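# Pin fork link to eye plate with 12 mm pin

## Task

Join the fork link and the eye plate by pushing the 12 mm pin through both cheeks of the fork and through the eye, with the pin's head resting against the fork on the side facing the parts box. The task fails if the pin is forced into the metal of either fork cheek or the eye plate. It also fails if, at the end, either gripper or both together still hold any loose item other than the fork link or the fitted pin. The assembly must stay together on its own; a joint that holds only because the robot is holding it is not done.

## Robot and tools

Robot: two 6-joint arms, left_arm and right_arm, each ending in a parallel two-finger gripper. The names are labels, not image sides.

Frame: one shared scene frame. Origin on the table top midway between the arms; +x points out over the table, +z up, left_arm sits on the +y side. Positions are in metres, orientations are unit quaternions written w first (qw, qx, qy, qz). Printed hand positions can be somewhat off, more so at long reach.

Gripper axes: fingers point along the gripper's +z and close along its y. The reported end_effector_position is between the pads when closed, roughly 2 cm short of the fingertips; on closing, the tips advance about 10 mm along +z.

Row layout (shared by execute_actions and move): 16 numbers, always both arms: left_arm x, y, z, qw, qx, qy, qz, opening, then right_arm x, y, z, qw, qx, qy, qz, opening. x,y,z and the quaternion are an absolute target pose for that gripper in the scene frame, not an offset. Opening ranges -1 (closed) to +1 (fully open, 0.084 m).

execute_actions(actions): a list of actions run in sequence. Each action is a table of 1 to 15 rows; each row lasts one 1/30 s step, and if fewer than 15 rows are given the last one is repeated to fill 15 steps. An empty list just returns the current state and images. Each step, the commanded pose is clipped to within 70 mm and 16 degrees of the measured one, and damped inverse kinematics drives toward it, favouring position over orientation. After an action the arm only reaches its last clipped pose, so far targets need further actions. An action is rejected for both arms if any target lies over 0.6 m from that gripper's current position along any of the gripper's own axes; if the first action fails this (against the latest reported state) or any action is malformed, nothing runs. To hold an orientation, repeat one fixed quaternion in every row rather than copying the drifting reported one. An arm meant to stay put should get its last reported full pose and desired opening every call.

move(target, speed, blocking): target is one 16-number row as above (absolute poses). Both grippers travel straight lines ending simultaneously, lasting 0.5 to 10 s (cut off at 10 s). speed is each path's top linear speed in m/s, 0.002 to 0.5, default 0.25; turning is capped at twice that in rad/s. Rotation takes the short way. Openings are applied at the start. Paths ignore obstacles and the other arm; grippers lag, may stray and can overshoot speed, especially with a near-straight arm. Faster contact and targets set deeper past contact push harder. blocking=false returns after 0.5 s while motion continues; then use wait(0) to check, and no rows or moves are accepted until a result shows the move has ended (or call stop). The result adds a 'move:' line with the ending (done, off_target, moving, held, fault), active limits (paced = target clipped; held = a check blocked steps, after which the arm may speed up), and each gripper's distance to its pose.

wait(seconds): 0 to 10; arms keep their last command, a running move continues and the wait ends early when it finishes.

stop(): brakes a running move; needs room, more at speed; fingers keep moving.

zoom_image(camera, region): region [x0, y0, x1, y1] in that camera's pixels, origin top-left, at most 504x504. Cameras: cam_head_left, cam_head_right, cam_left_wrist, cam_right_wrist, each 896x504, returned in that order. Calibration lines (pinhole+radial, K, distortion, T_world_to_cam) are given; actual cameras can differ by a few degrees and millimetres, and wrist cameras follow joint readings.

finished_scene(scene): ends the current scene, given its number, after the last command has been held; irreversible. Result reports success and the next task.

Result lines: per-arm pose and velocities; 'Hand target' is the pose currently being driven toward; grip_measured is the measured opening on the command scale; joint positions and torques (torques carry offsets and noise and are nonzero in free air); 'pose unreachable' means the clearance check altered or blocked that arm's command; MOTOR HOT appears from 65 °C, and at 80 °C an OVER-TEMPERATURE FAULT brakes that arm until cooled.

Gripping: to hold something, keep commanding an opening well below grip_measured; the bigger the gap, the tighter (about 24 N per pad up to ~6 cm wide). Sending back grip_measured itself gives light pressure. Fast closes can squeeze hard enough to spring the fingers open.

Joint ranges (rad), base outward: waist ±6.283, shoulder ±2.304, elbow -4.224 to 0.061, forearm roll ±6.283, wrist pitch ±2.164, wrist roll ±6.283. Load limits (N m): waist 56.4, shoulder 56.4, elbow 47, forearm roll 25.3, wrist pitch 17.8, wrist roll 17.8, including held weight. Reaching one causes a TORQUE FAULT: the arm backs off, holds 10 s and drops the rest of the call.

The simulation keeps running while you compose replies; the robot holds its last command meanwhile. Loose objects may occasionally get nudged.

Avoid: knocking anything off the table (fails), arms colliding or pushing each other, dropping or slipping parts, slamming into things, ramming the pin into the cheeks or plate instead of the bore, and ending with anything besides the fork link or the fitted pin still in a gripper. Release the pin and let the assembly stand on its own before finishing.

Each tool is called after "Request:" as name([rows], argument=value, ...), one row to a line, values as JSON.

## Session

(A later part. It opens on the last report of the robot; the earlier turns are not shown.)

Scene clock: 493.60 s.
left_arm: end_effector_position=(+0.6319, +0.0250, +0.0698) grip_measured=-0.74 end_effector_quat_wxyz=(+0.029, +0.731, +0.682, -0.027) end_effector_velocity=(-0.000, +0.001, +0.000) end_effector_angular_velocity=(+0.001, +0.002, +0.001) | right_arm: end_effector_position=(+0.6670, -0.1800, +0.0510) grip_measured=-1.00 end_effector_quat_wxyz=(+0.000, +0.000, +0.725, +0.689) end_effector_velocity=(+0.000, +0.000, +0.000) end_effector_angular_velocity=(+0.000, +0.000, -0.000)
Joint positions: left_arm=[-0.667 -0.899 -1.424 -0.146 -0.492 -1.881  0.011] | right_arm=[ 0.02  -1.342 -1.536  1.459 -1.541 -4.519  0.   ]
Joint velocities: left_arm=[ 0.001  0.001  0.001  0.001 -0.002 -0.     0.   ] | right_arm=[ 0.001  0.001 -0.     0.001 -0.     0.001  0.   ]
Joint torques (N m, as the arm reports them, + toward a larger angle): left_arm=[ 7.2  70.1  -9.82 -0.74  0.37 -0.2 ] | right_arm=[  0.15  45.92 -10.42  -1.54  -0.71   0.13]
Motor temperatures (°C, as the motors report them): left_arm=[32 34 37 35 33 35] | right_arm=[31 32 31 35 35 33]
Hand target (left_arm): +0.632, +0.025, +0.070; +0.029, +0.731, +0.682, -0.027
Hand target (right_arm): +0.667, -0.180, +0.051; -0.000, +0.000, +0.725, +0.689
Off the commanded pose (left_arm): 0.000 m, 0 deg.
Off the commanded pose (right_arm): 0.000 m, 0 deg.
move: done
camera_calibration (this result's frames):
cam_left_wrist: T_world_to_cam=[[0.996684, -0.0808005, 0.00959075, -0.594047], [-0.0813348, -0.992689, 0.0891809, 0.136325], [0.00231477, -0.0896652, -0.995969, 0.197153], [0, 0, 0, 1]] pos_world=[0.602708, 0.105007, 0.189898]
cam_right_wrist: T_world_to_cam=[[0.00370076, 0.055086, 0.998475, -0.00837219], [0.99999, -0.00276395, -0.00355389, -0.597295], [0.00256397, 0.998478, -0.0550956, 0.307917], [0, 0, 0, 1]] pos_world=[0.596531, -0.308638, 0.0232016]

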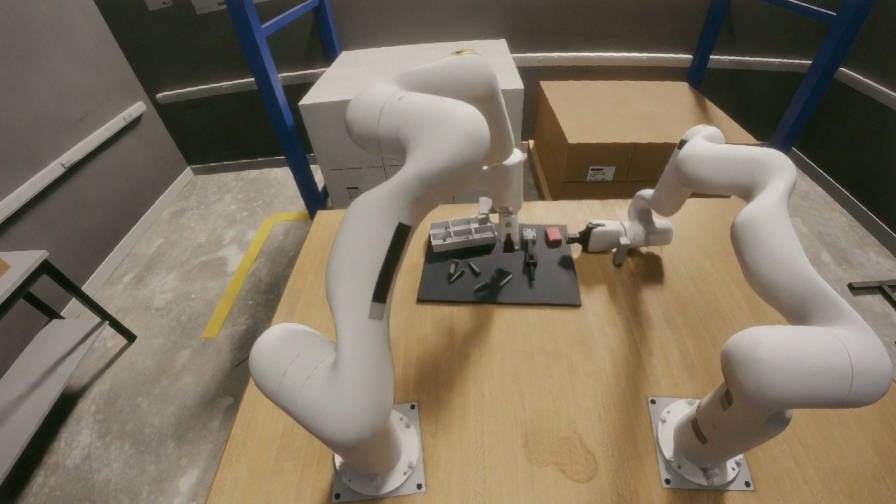

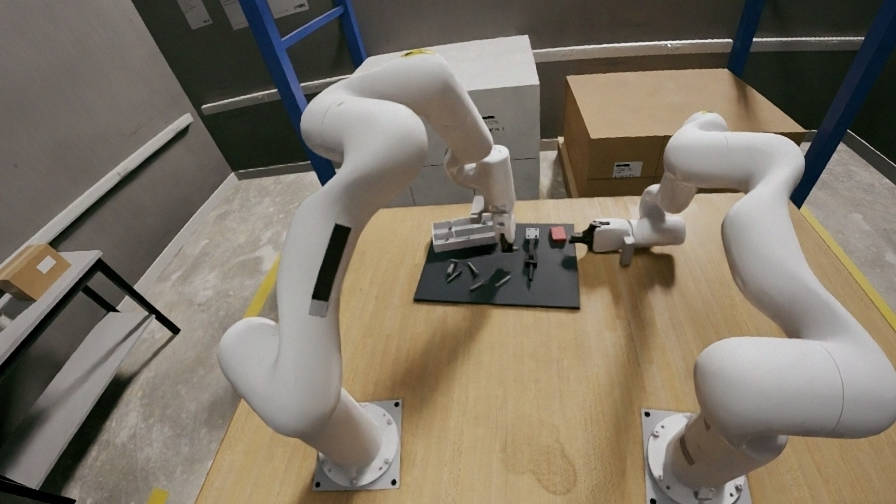

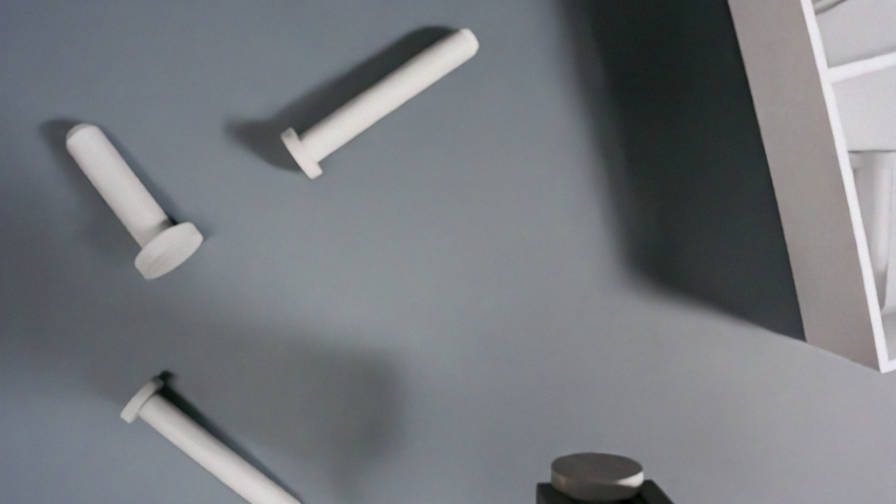

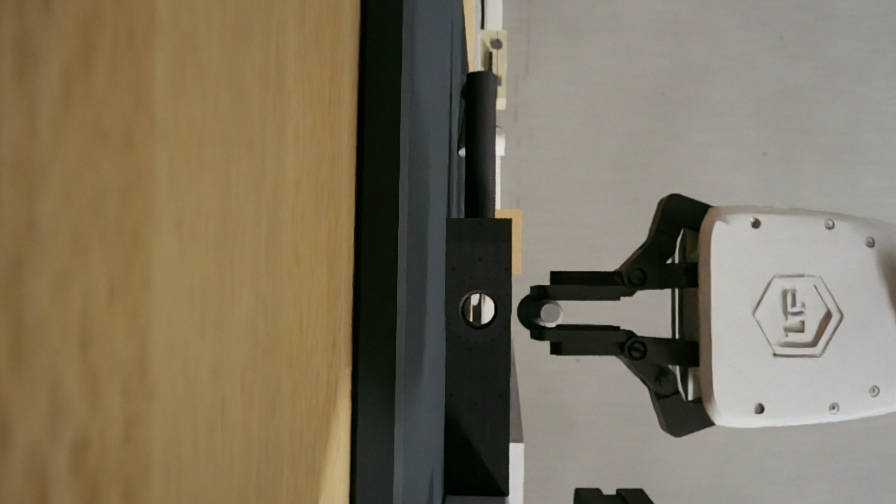

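Request:
move(target=[0.632,0.022,0.039,0.0287,0.7304,0.6815,-0.0268,-1,0.667,-0.18,0.051,0,0,0.725,0.689,-1], speed=0.02)

Request:
move(target=[0.6305,-0.004,0.039,0.0287,0.7304,0.6815,-0.0268,-1,0.667,-0.18,0.051,0,0,0.725,0.689,-1], speed=0.005)

Request:
zoom_image(camera="cam_right_wrist", region=[440,275,520,345])

Scene clock: 498.53 s.
left_arm: end_effector_position=(+0.6321, +0.0220, +0.0393) grip_measured=-0.74 end_effector_quat_wxyz=(+0.029, +0.731, +0.682, -0.027) end_effector_velocity=(+0.000, +0.000, -0.001) end_effector_angular_velocity=(-0.000, -0.000, +0.001) | right_arm: end_effector_position=(+0.6670, -0.1800, +0.0510) grip_measured=-1.00 end_effector_quat_wxyz=(+0.000, -0.000, +0.725, +0.689) end_effector_velocity=(+0.000, -0.000, +0.000) end_effector_angular_velocity=(+0.000, -0.000, -0.001)
Joint positions: left_arm=[-0.671 -0.955 -1.442 -0.157 -0.453 -1.873  0.011] | right_arm=[ 0.02  -1.342 -1.536  1.459 -1.541 -4.519  0.   ]
Joint velocities: left_arm=[ 0.    -0.002 -0.002 -0.001  0.001  0.001 -0.   ] | right_arm=[-0.     0.    -0.     0.001 -0.     0.     0.   ]
Joint torques (N m, as the arm reports them, + toward a larger angle): left_arm=[ 7.41 70.11 -9.32 -0.39  0.5  -0.19] | right_arm=[ -0.72  45.9  -10.63  -1.67  -0.86   0.1 ]
Motor temperatures (°C, as the motors report them): left_arm=[32 34 36 35 33 35] | right_arm=[31 32 31 35 35 33]
Hand target (left_arm): +0.632, +0.022, +0.039; +0.029, +0.731, +0.682, -0.027
Hand target (right_arm): +0.667, -0.180, +0.051; +0.000, -0.000, +0.725, +0.689
Off the commanded pose (left_arm): 0.000 m, 0 deg.
Off the commanded pose (right_arm): 0.000 m, 0 deg.
move: done
camera_calibration (this result's frames):
cam_left_wrist: T_world_to_cam=[[0.99669, -0.0807068, 0.00975274, -0.594202], [-0.0812557, -0.992703, 0.089102, 0.136036], [0.00249044, -0.0895995, -0.995975, 0.166404], [0, 0, 0, 1]] pos_world=[0.602874, 0.101997, 0.159408]
cam_right_wrist: T_world_to_cam=[[0.00370071, 0.0550859, 0.998475, -0.00837215], [0.99999, -0.00276376, -0.00355384, -0.597295], [0.00256378, 0.998478, -0.0550956, 0.307917], [0, 0, 0, 1]] pos_world=[0.596531, -0.308638, 0.0232016]

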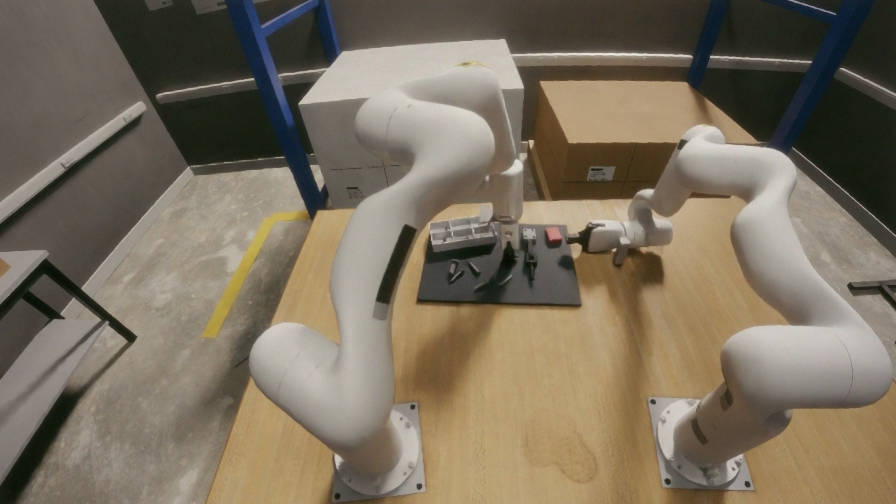

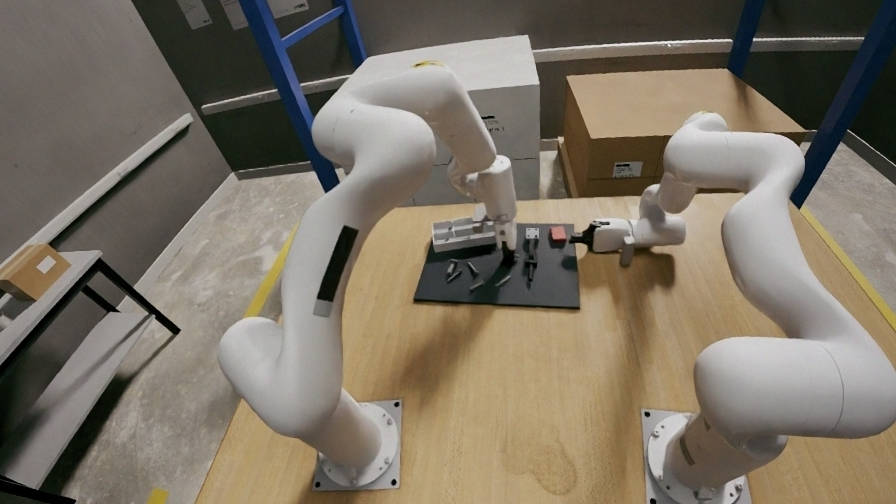

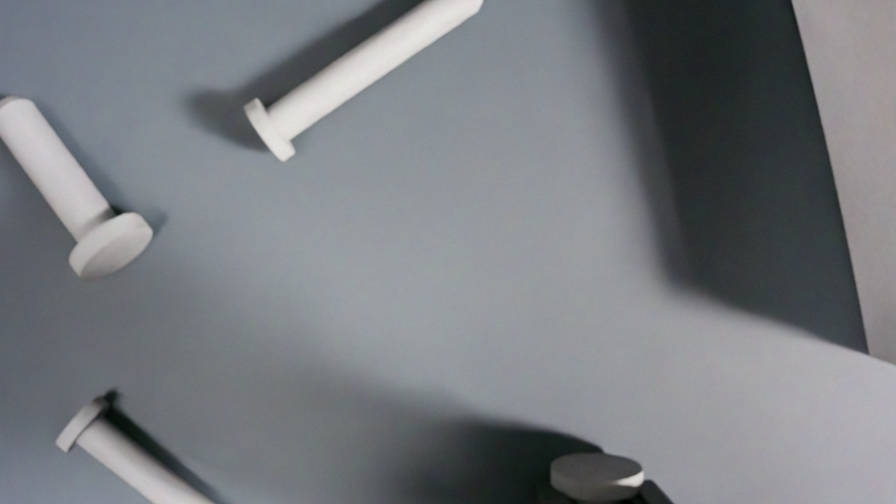

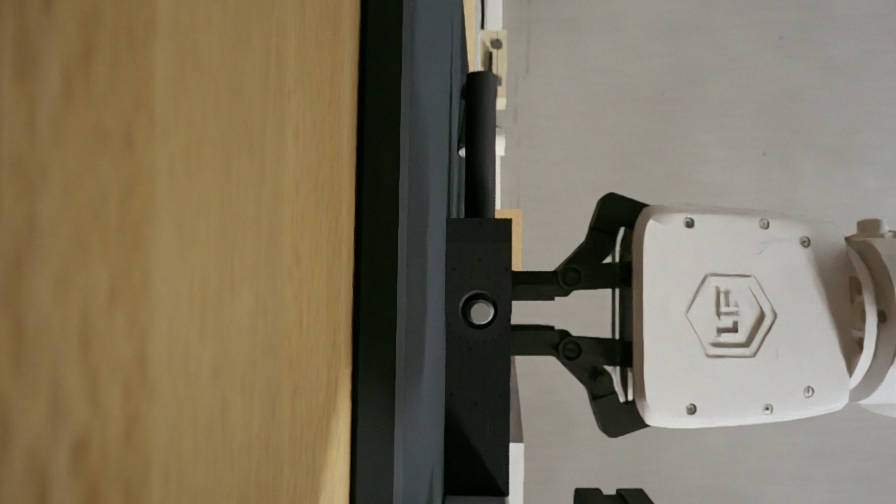

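Scene clock: 503.97 s.
left_arm: end_effector_position=(+0.6300, -0.0036, +0.0386) grip_measured=-0.74 end_effector_quat_wxyz=(+0.028, +0.731, +0.682, -0.027) end_effector_velocity=(-0.000, -0.001, +0.001) end_effector_angular_velocity=(+0.001, +0.000, -0.002) | right_arm: end_effector_position=(+0.6670, -0.1800, +0.0510) grip_measured=-1.00 end_effector_quat_wxyz=(-0.000, -0.000, +0.725, +0.689) end_effector_velocity=(-0.000, -0.001, +0.000) end_effector_angular_velocity=(-0.001, -0.002, +0.002)
Joint positions: left_arm=[-0.706 -0.979 -1.487 -0.148 -0.474 -1.917  0.011] | right_arm=[ 0.02  -1.342 -1.536  1.459 -1.541 -4.519  0.   ]
Joint velocities: left_arm=[-0.002  0.    -0.002  0.002 -0.003 -0.002 -0.   ] | right_arm=[-0.001  0.    -0.001 -0.003 -0.    -0.001  0.   ]
Joint torques (N m, as the arm reports them, + toward a larger angle): left_arm=[ -5.88  72.83 -15.48  -3.31   3.2   -0.47] | right_arm=[ -1.25  45.84 -10.12  -1.81  -0.95  -0.23]
Motor temperatures (°C, as the motors report them): left_arm=[32 34 36 35 33 35] | right_arm=[31 32 31 35 35 33]
Hand target (left_arm): +0.631, -0.004, +0.039; +0.029, +0.731, +0.682, -0.027
Hand target (right_arm): +0.667, -0.180, +0.051; -0.000, +0.000, +0.725, +0.689
Off the commanded pose (left_arm): 0.001 m, 0 deg.
Off the commanded pose (right_arm): 0.000 m, 0 deg.
move: done
camera_calibration (this result's frames):
cam_left_wrist: T_world_to_cam=[[0.996687, -0.0809602, 0.00777703, -0.594064], [-0.0813309, -0.992761, 0.0883832, 0.110619], [0.000565205, -0.0887229, -0.996056, 0.16469], [0, 0, 0, 1]] pos_world=[0.601, 0.0763347, 0.158884]
cam_right_wrist: T_world_to_cam=[[0.00370076, 0.0550861, 0.998475, -0.00837221], [0.99999, -0.0027637, -0.00355391, -0.597295], [0.00256371, 0.998478, -0.0550957, 0.307917], [0, 0, 0, 1]] pos_world=[0.596531, -0.308638, 0.0232016]

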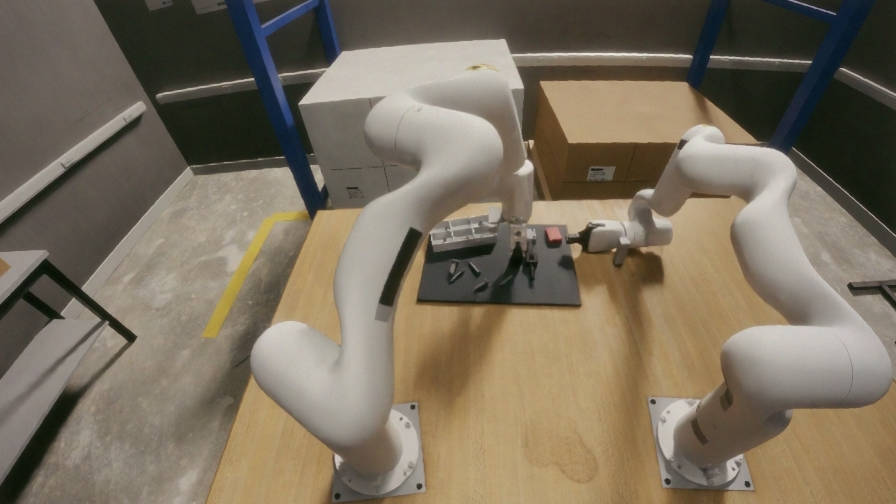

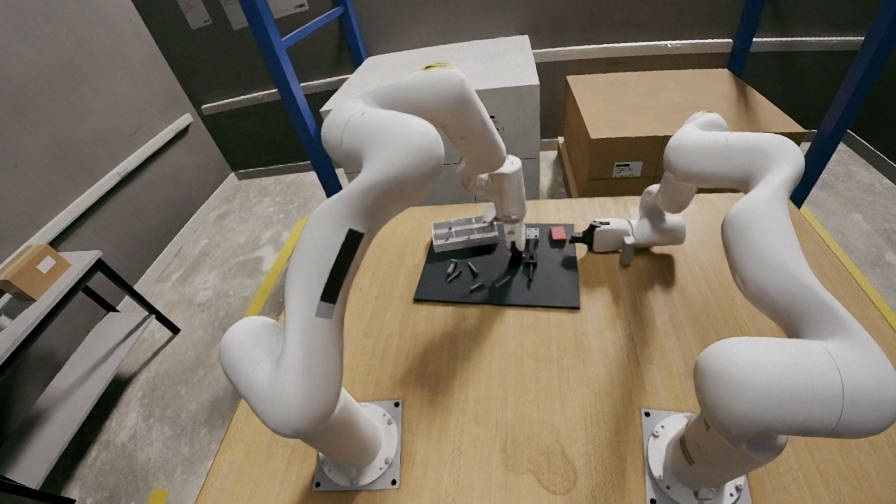

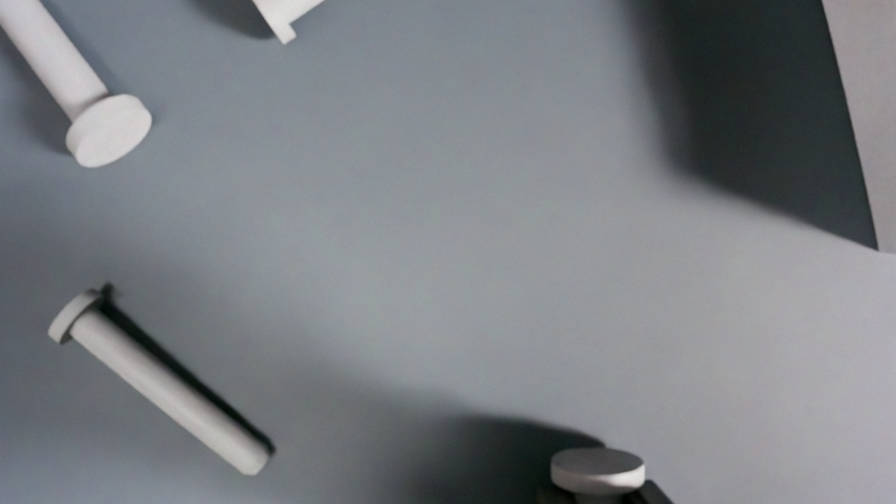

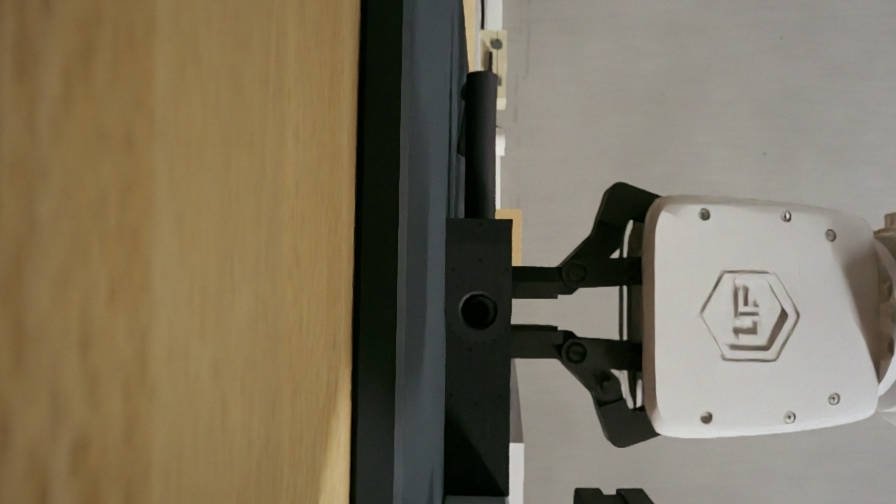

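Region (440, 275, 520, 345) of cam_right_wrist's 896x504 image, scaled by 6.300, with more detail than that image has; it fills the top 441 rows of this view, and the rest is white.

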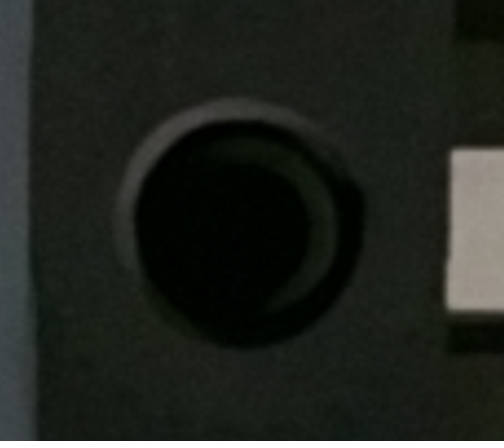

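Request:
move(target=[0.6295,0.002,0.041,0.0287,0.7304,0.6815,-0.0268,-1,0.667,-0.18,0.051,0,0,0.725,0.689,-1], speed=0.003)

Request:
zoom_image(camera="cam_right_wrist", region=[440,275,520,345])

Request:
move(target=[0.629,-0.004,0.041,0.0287,0.7304,0.6815,-0.0268,-1,0.667,-0.18,0.051,0,0,0.725,0.689,-1], speed=0.003)

Request:
zoom_image(camera="cam_right_wrist", region=[440,275,520,345])

Scene clock: 509.70 s.
left_arm: end_effector_position=(+0.6295, +0.0020, +0.0410) grip_measured=-0.74 end_effector_quat_wxyz=(+0.029, +0.731, +0.682, -0.027) end_effector_velocity=(-0.001, +0.000, -0.000) end_effector_angular_velocity=(+0.001, +0.002, -0.000) | right_arm: end_effector_position=(+0.6670, -0.1800, +0.0510) grip_measured=-1.00 end_effector_quat_wxyz=(-0.000, -0.000, +0.725, +0.689) end_effector_velocity=(+0.000, -0.001, -0.000) end_effector_angular_velocity=(-0.000, -0.001, -0.001)
Joint positions: left_arm=[-0.699 -0.967 -1.471 -0.15  -0.468 -1.909  0.011] | right_arm=[ 0.02  -1.342 -1.536  1.459 -1.541 -4.519  0.   ]
Joint velocities: left_arm=[ 0.     0.     0.002 -0.001 -0.001  0.001  0.   ] | right_arm=[-0.001 -0.     0.    -0.     0.    -0.001  0.   ]
Joint torques (N m, as the arm reports them, + toward a larger angle): left_arm=[ 6.7  71.49 -9.48 -0.6   0.32 -0.27] | right_arm=[  0.27  41.91 -10.02  -1.74  -0.96  -0.12]
Motor temperatures (°C, as the motors report them): left_arm=[32 34 37 35 33 35] | right_arm=[31 32 31 35 35 33]
Hand target (left_arm): +0.629, +0.002, +0.041; +0.029, +0.731, +0.682, -0.027
Hand target (right_arm): +0.667, -0.180, +0.051; -0.000, -0.000, +0.725, +0.689
Off the commanded pose (left_arm): 0.000 m, 0 deg.
Off the commanded pose (right_arm): 0.000 m, 0 deg.
move: done
camera_calibration (this result's frames):
cam_left_wrist: T_world_to_cam=[[0.996687, -0.0807451, 0.00971098, -0.59324], [-0.0812903, -0.992696, 0.0891439, 0.1158], [0.00244212, -0.089638, -0.995971, 0.16634], [0, 0, 0, 1]] pos_world=[0.600282, 0.0819628, 0.161108]
cam_right_wrist: T_world_to_cam=[[0.00370071, 0.055086, 0.998475, -0.00837217], [0.99999, -0.00276369, -0.00355386, -0.597295], [0.00256371, 0.998478, -0.0550956, 0.307917], [0, 0, 0, 1]] pos_world=[0.596531, -0.308638, 0.0232016]

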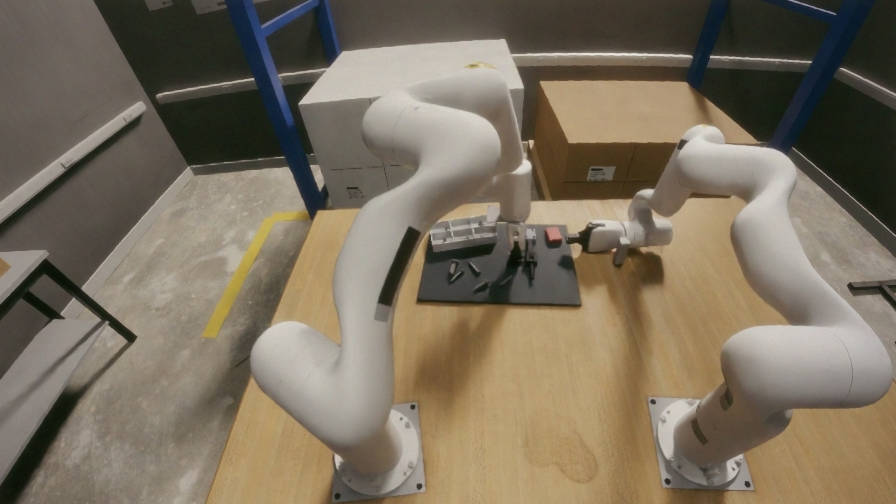

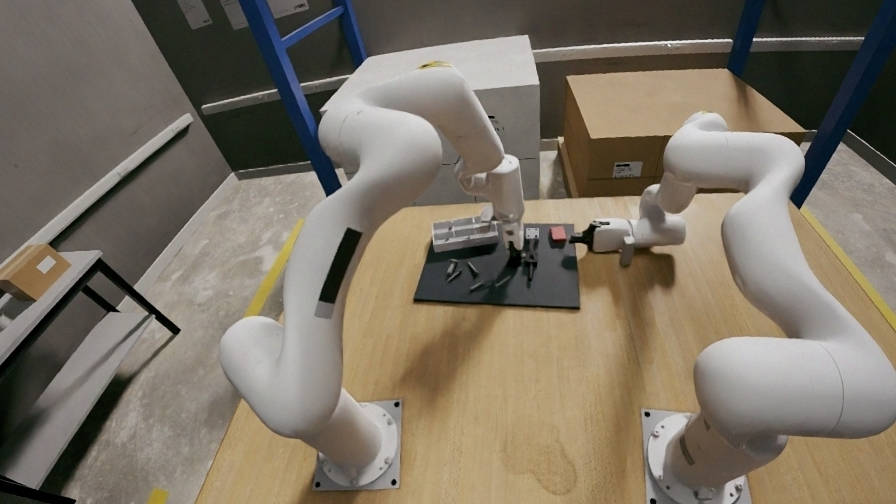

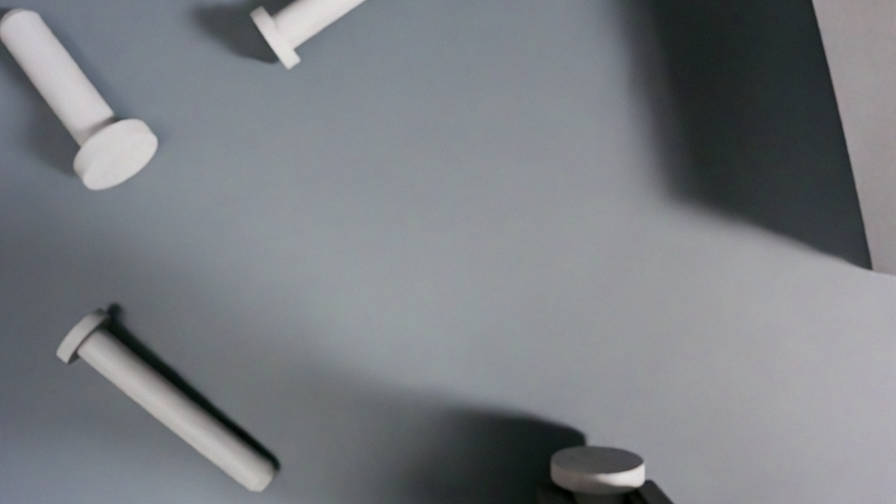

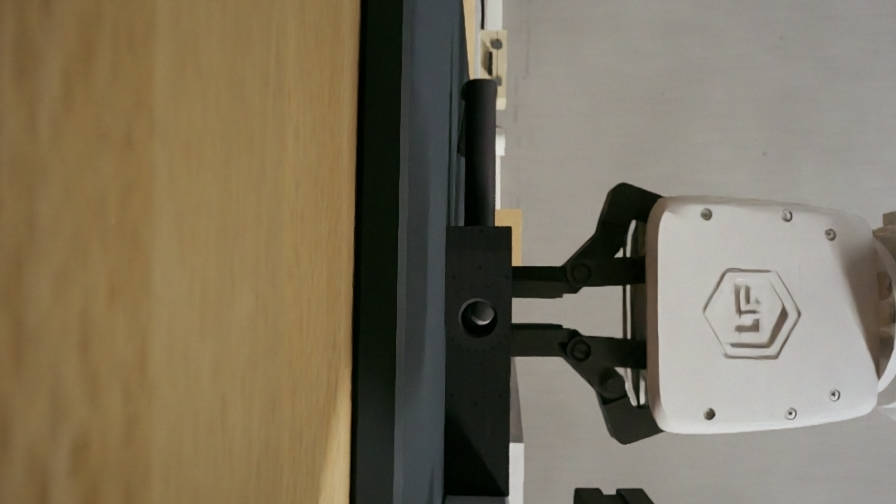

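Region (440, 275, 520, 345) of cam_right_wrist's 896x504 image, scaled by 6.300, with more detail than that image has; it fills the top 441 rows of this view, and the rest is white.

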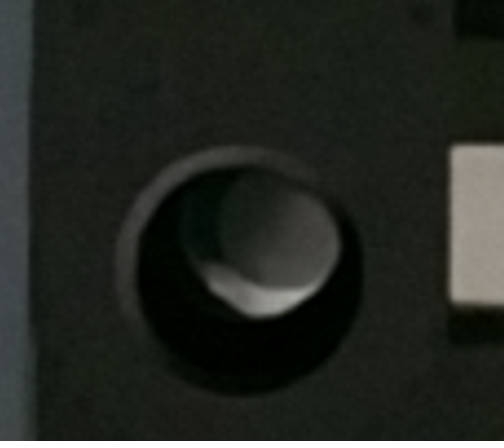

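Scene clock: 511.90 s.
left_arm: end_effector_position=(+0.6290, -0.0039, +0.0410) grip_measured=-0.74 end_effector_quat_wxyz=(+0.029, +0.731, +0.682, -0.027) end_effector_velocity=(-0.000, -0.000, -0.000) end_effector_angular_velocity=(+0.000, +0.001, +0.001) | right_arm: end_effector_position=(+0.6670, -0.1800, +0.0510) grip_measured=-1.00 end_effector_quat_wxyz=(-0.000, -0.000, +0.725, +0.689) end_effector_velocity=(+0.000, -0.001, +0.000) end_effector_angular_velocity=(+0.000, -0.001, -0.002)
Joint positions: left_arm=[-0.707 -0.972 -1.481 -0.148 -0.472 -1.919  0.011] | right_arm=[ 0.02  -1.342 -1.536  1.459 -1.541 -4.519  0.   ]
Joint velocities: left_arm=[-0.    -0.001 -0.001 -0.    -0.001 -0.001 -0.   ] | right_arm=[-0.001  0.001  0.     0.001  0.    -0.     0.   ]
Joint torques (N m, as the arm reports them, + toward a larger angle): left_arm=[-12.02  77.36 -12.91  -3.82   1.02  -0.34] | right_arm=[  0.03  45.71 -10.75  -1.06  -0.78  -0.11]
Motor temperatures (°C, as the motors report them): left_arm=[32 34 37 35 33 35] | right_arm=[31 32 31 35 35 33]
Hand target (left_arm): +0.629, -0.004, +0.041; +0.029, +0.731, +0.682, -0.027
Hand target (right_arm): +0.667, -0.180, +0.051; -0.000, +0.000, +0.725, +0.689
Off the commanded pose (left_arm): 0.000 m, 0 deg.
Off the commanded pose (right_arm): 0.000 m, 0 deg.
move: done
camera_calibration (this result's frames):
cam_left_wrist: T_world_to_cam=[[0.996685, -0.0807946, 0.00953019, -0.593185], [-0.0813233, -0.992698, 0.0890897, 0.109944], [0.00226264, -0.0895694, -0.995978, 0.165923], [0, 0, 0, 1]] pos_world=[0.599784, 0.0760763, 0.161114]
cam_right_wrist: T_world_to_cam=[[0.00370069, 0.055086, 0.998475, -0.00837212], [0.99999, -0.0027637, -0.00355383, -0.597295], [0.00256372, 0.998478, -0.0550957, 0.307917], [0, 0, 0, 1]] pos_world=[0.596531, -0.308638, 0.0232016]

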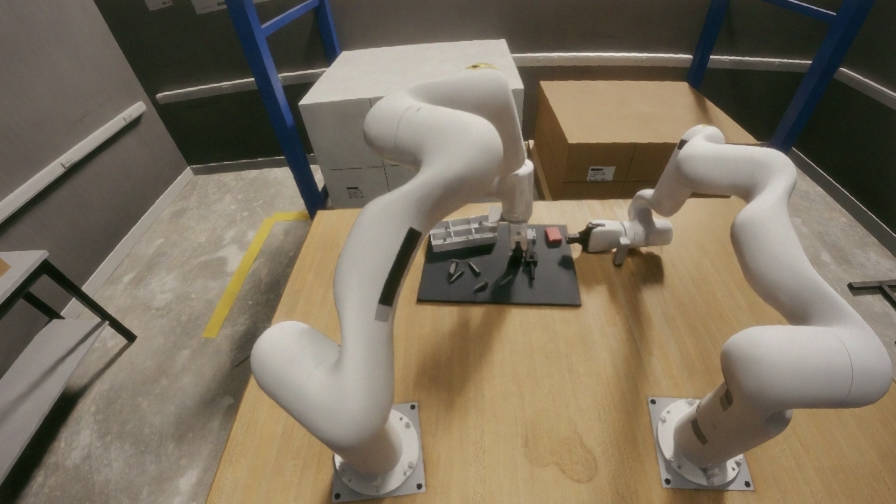

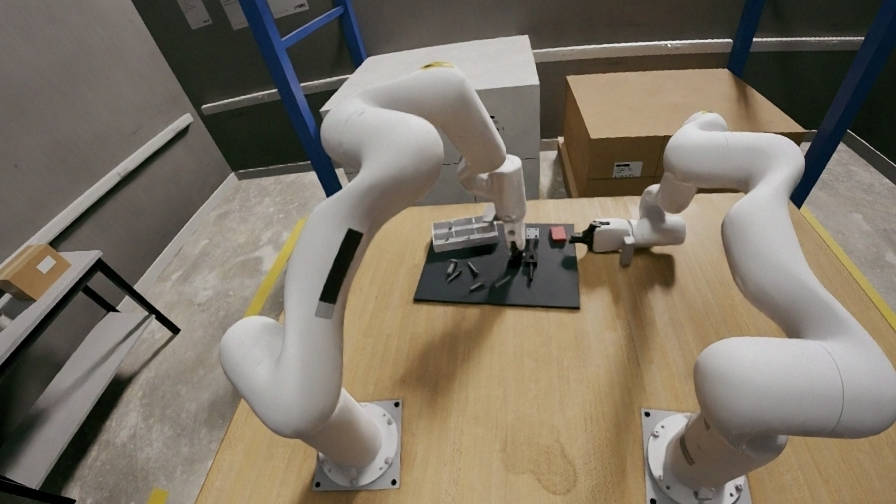

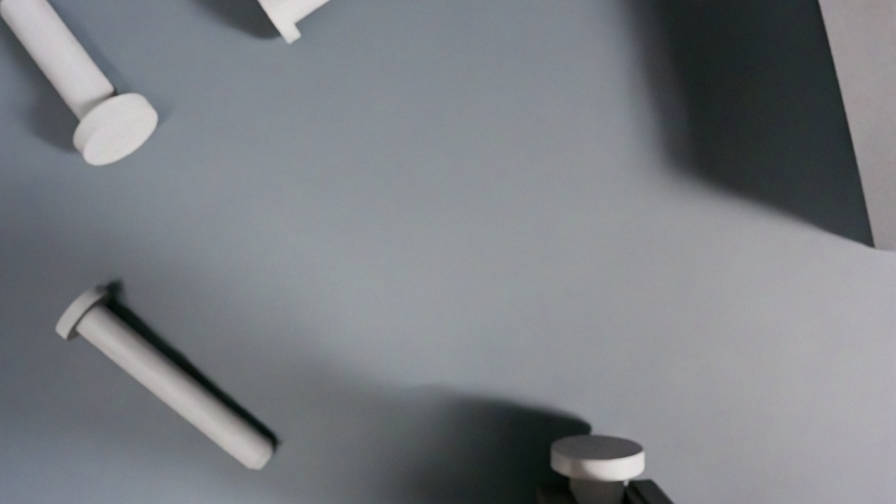

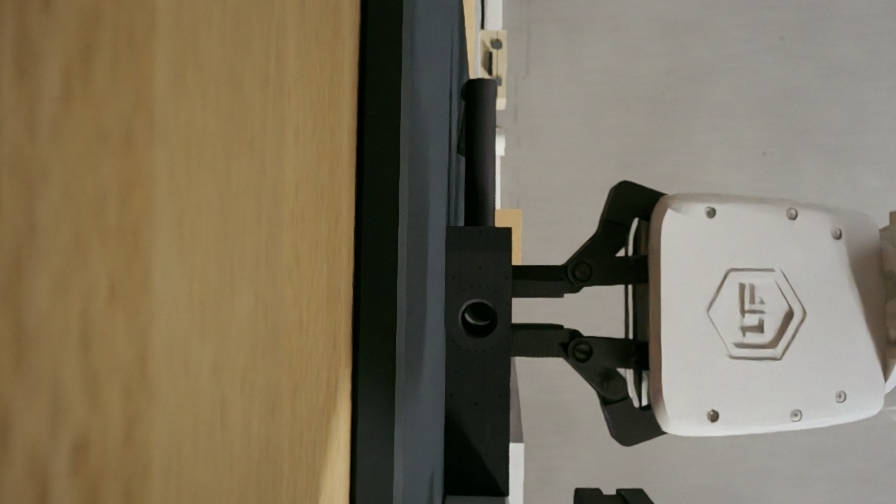

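Region (440, 275, 520, 345) of cam_right_wrist's 896x504 image, scaled by 6.300, with more detail than that image has; it fills the top 441 rows of this view, and the rest is white.

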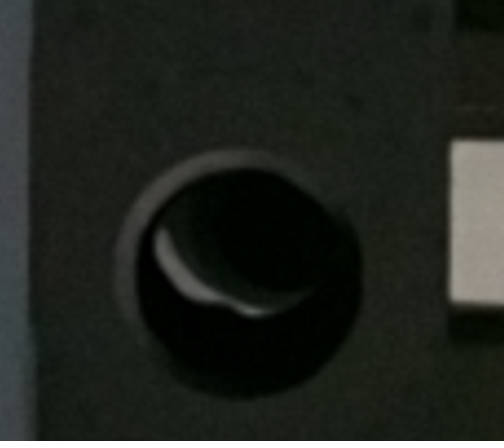

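Request:
move(target=[0.629,0.001,0.0395,0.0287,0.7304,0.6815,-0.0268,-1,0.667,-0.18,0.051,0,0,0.725,0.689,-1], speed=0.003)

Request:
move(target=[0.625,0.001,0.0395,0.0287,0.7304,0.6815,-0.0268,-1,0.667,-0.18,0.051,0,0,0.725,0.689,-1], speed=0.003)

Request:
zoom_image(camera="cam_right_wrist", region=[440,275,520,345])

Scene clock: 515.63 s.
left_arm: end_effector_position=(+0.6290, +0.0010, +0.0395) grip_measured=-0.74 end_effector_quat_wxyz=(+0.029, +0.731, +0.682, -0.027) end_effector_velocity=(+0.000, +0.001, -0.000) end_effector_angular_velocity=(+0.001, +0.000, -0.000) | right_arm: end_effector_position=(+0.6670, -0.1800, +0.0510) grip_measured=-1.00 end_effector_quat_wxyz=(+0.000, +0.000, +0.725, +0.689) end_effector_velocity=(+0.000, -0.001, +0.000) end_effector_angular_velocity=(-0.000, -0.001, -0.000)
Joint positions: left_arm=[-0.701 -0.97  -1.472 -0.15  -0.466 -1.91   0.011] | right_arm=[ 0.02  -1.342 -1.536  1.459 -1.541 -4.519  0.   ]
Joint velocities: left_arm=[ 0.001 -0.     0.001  0.001  0.001  0.001  0.   ] | right_arm=[-0.001  0.    -0.001 -0.001 -0.    -0.     0.   ]
Joint torques (N m, as the arm reports them, + toward a larger angle): left_arm=[ 6.03 71.24 -9.44 -0.53  0.39 -0.2 ] | right_arm=[ -1.97  44.89 -10.83  -1.95  -0.92   0.01]
Motor temperatures (°C, as the motors report them): left_arm=[32 34 37 35 33 35] | right_arm=[31 32 31 35 35 33]
Hand target (left_arm): +0.629, +0.001, +0.039; +0.029, +0.731, +0.682, -0.027
Hand target (right_arm): +0.667, -0.180, +0.051; -0.000, +0.000, +0.725, +0.689
Off the commanded pose (left_arm): 0.000 m, 0 deg.
Off the commanded pose (right_arm): 0.000 m, 0 deg.
move: done
camera_calibration (this result's frames):
cam_left_wrist: T_world_to_cam=[[0.996688, -0.0807421, 0.00971929, -0.592811], [-0.081288, -0.992697, 0.0891364, 0.114891], [0.00245124, -0.0896312, -0.995972, 0.164787], [0, 0, 0, 1]] pos_world=[0.599783, 0.0809569, 0.159644]
cam_right_wrist: T_world_to_cam=[[0.00370069, 0.055086, 0.998475, -0.00837211], [0.99999, -0.00276398, -0.00355381, -0.597295], [0.002564, 0.998478, -0.0550957, 0.307917], [0, 0, 0, 1]] pos_world=[0.596531, -0.308638, 0.0232016]

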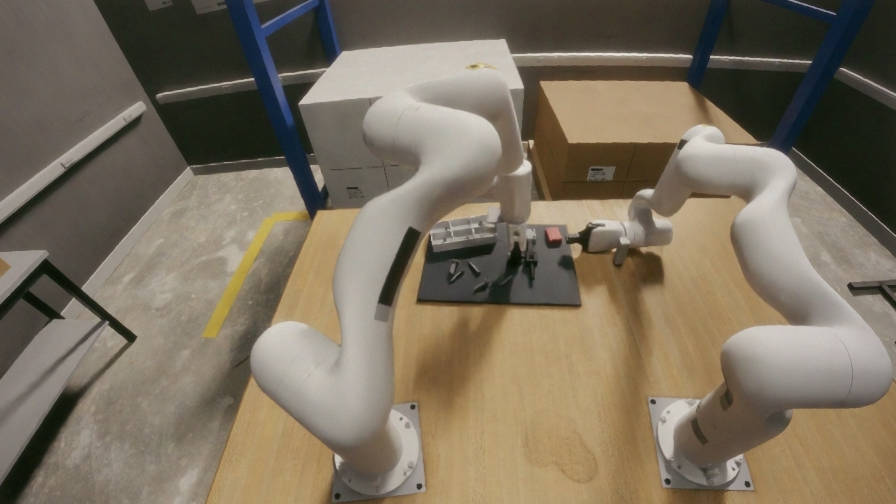

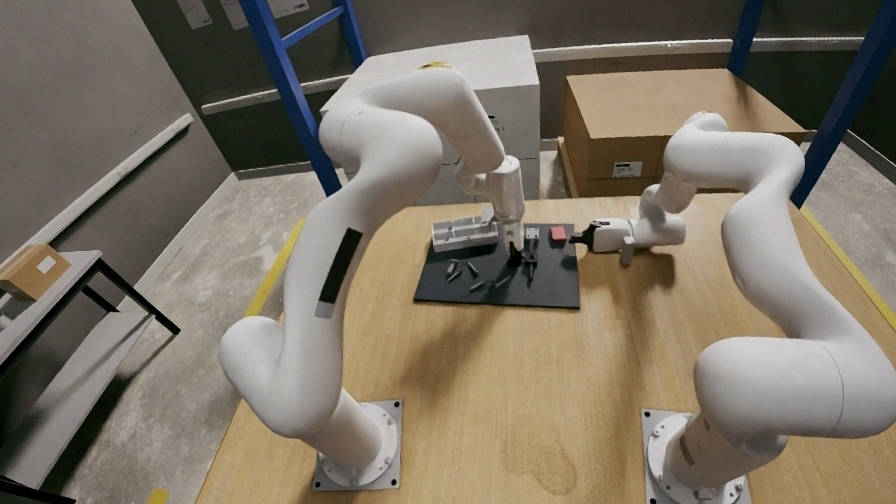

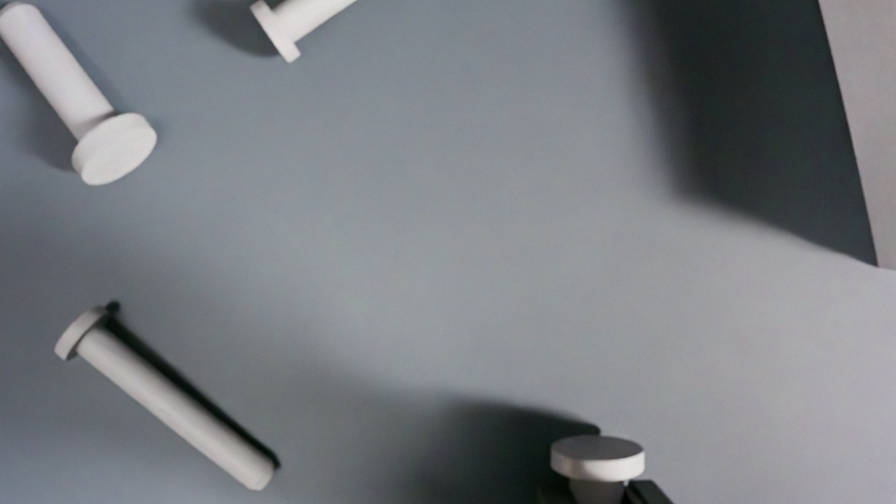

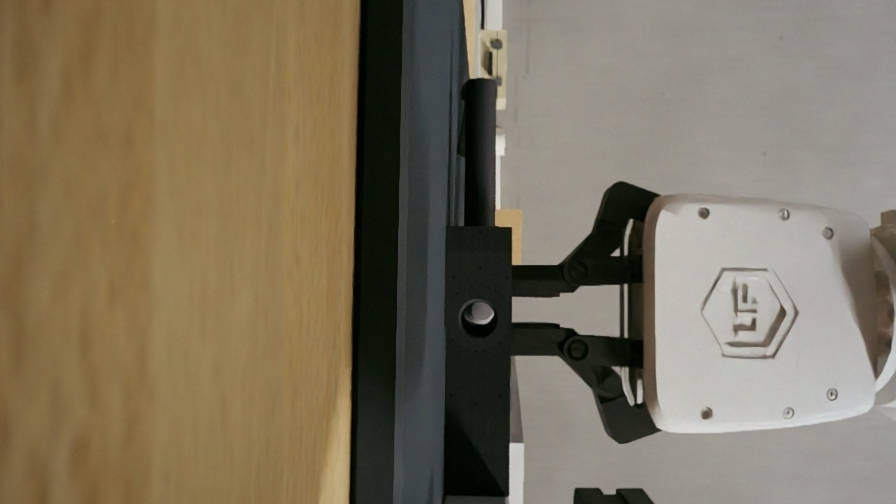

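Scene clock: 517.17 s.
left_arm: end_effector_position=(+0.6250, +0.0010, +0.0395) grip_measured=-0.74 end_effector_quat_wxyz=(+0.029, +0.731, +0.682, -0.027) end_effector_velocity=(-0.001, +0.000, -0.000) end_effector_angular_velocity=(+0.000, +0.001, +0.001) | right_arm: end_effector_position=(+0.6670, -0.1800, +0.0510) grip_measured=-1.00 end_effector_quat_wxyz=(-0.000, +0.000, +0.725, +0.689) end_effector_velocity=(+0.000, -0.001, -0.000) end_effector_angular_velocity=(+0.000, +0.000, -0.003)
Joint positions: left_arm=[-0.704 -0.963 -1.459 -0.152 -0.46  -1.911  0.011] | right_arm=[ 0.02  -1.342 -1.536  1.459 -1.541 -4.519  0.   ]
Joint velocities: left_arm=[ 0.     0.     0.002 -0.001  0.    -0.     0.   ] | right_arm=[-0.002 -0.     0.001  0.     0.    -0.001  0.   ]
Joint torques (N m, as the arm reports them, + toward a larger angle): left_arm=[ 6.75 70.98 -9.72 -0.26  0.32 -0.26] | right_arm=[-0.79 47.44 -9.96 -1.48 -0.81  0.02]
Motor temperatures (°C, as the motors report them): left_arm=[32 34 37 35 33 35] | right_arm=[31 32 31 35 35 33]
Hand target (left_arm): +0.625, +0.001, +0.039; +0.029, +0.731, +0.682, -0.027
Hand target (right_arm): +0.667, -0.180, +0.051; +0.000, -0.000, +0.725, +0.689
Off the commanded pose (left_arm): 0.000 m, 0 deg.
Off the commanded pose (right_arm): 0.000 m, 0 deg.
move: done
camera_calibration (this result's frames):
cam_left_wrist: T_world_to_cam=[[0.996687, -0.0807495, 0.00969621, -0.588875], [-0.0812933, -0.992697, 0.0891324, 0.114617], [0.002428, -0.0896254, -0.995973, 0.164795], [0, 0, 0, 1]] pos_world=[0.595841, 0.0809988, 0.159625]
cam_right_wrist: T_world_to_cam=[[0.00370098, 0.0550859, 0.998475, -0.00837227], [0.99999, -0.00276401, -0.0035541, -0.597295], [0.00256401, 0.998478, -0.0550956, 0.307917], [0, 0, 0, 1]] pos_world=[0.596531, -0.308638, 0.0232015]

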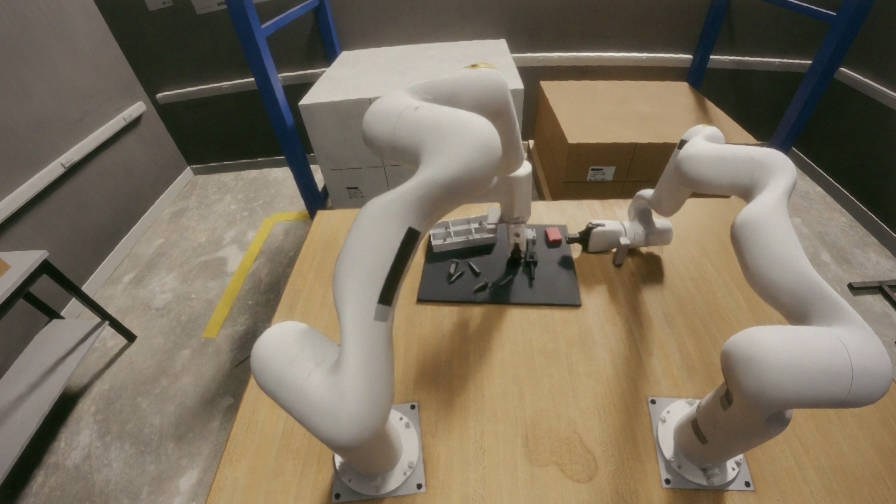

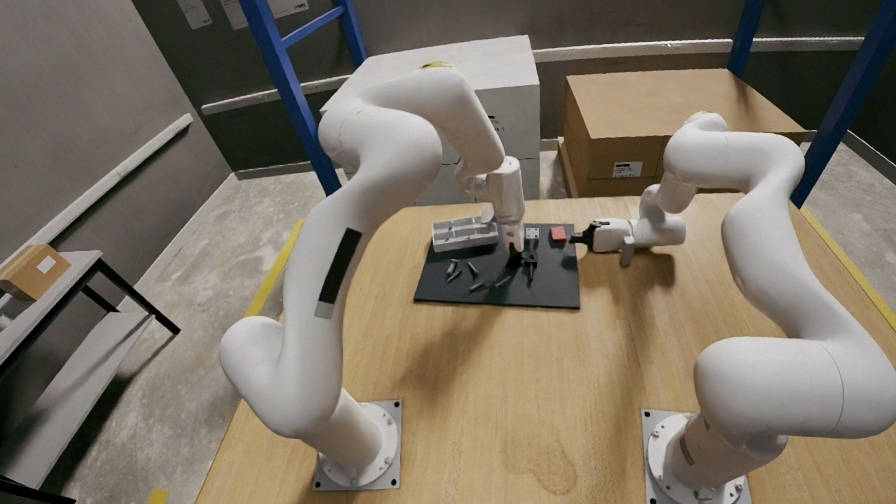

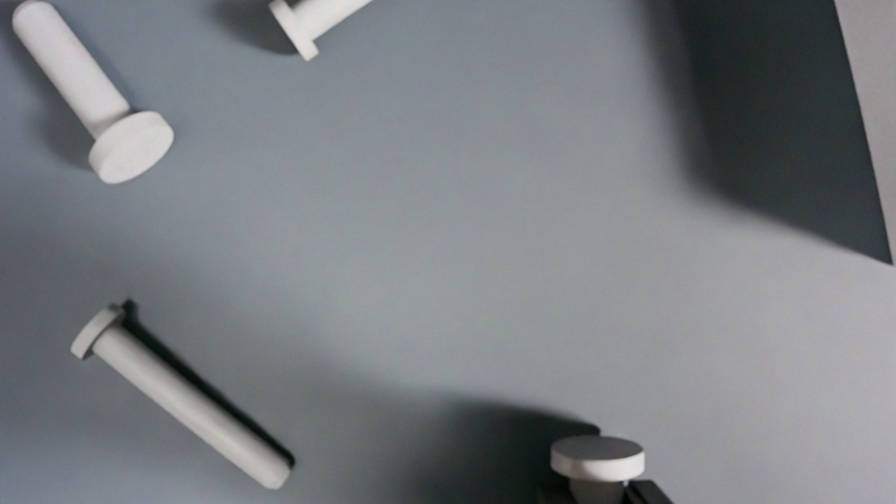

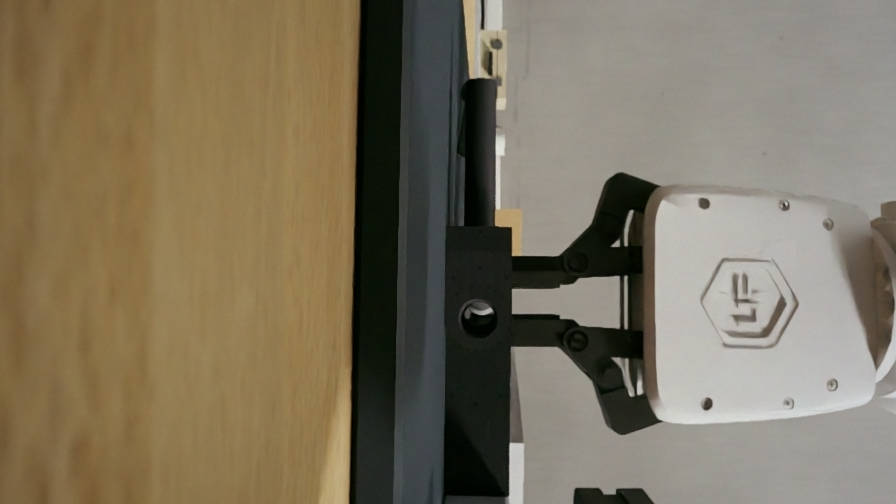

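Region (440, 275, 520, 345) of cam_right_wrist's 896x504 image, scaled by 6.300, with more detail than that image has; it fills the top 441 rows of this view, and the rest is white.

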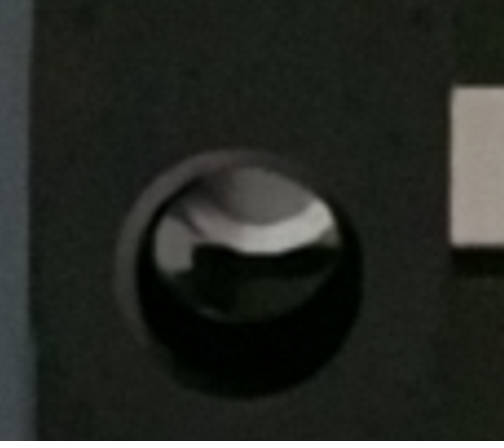

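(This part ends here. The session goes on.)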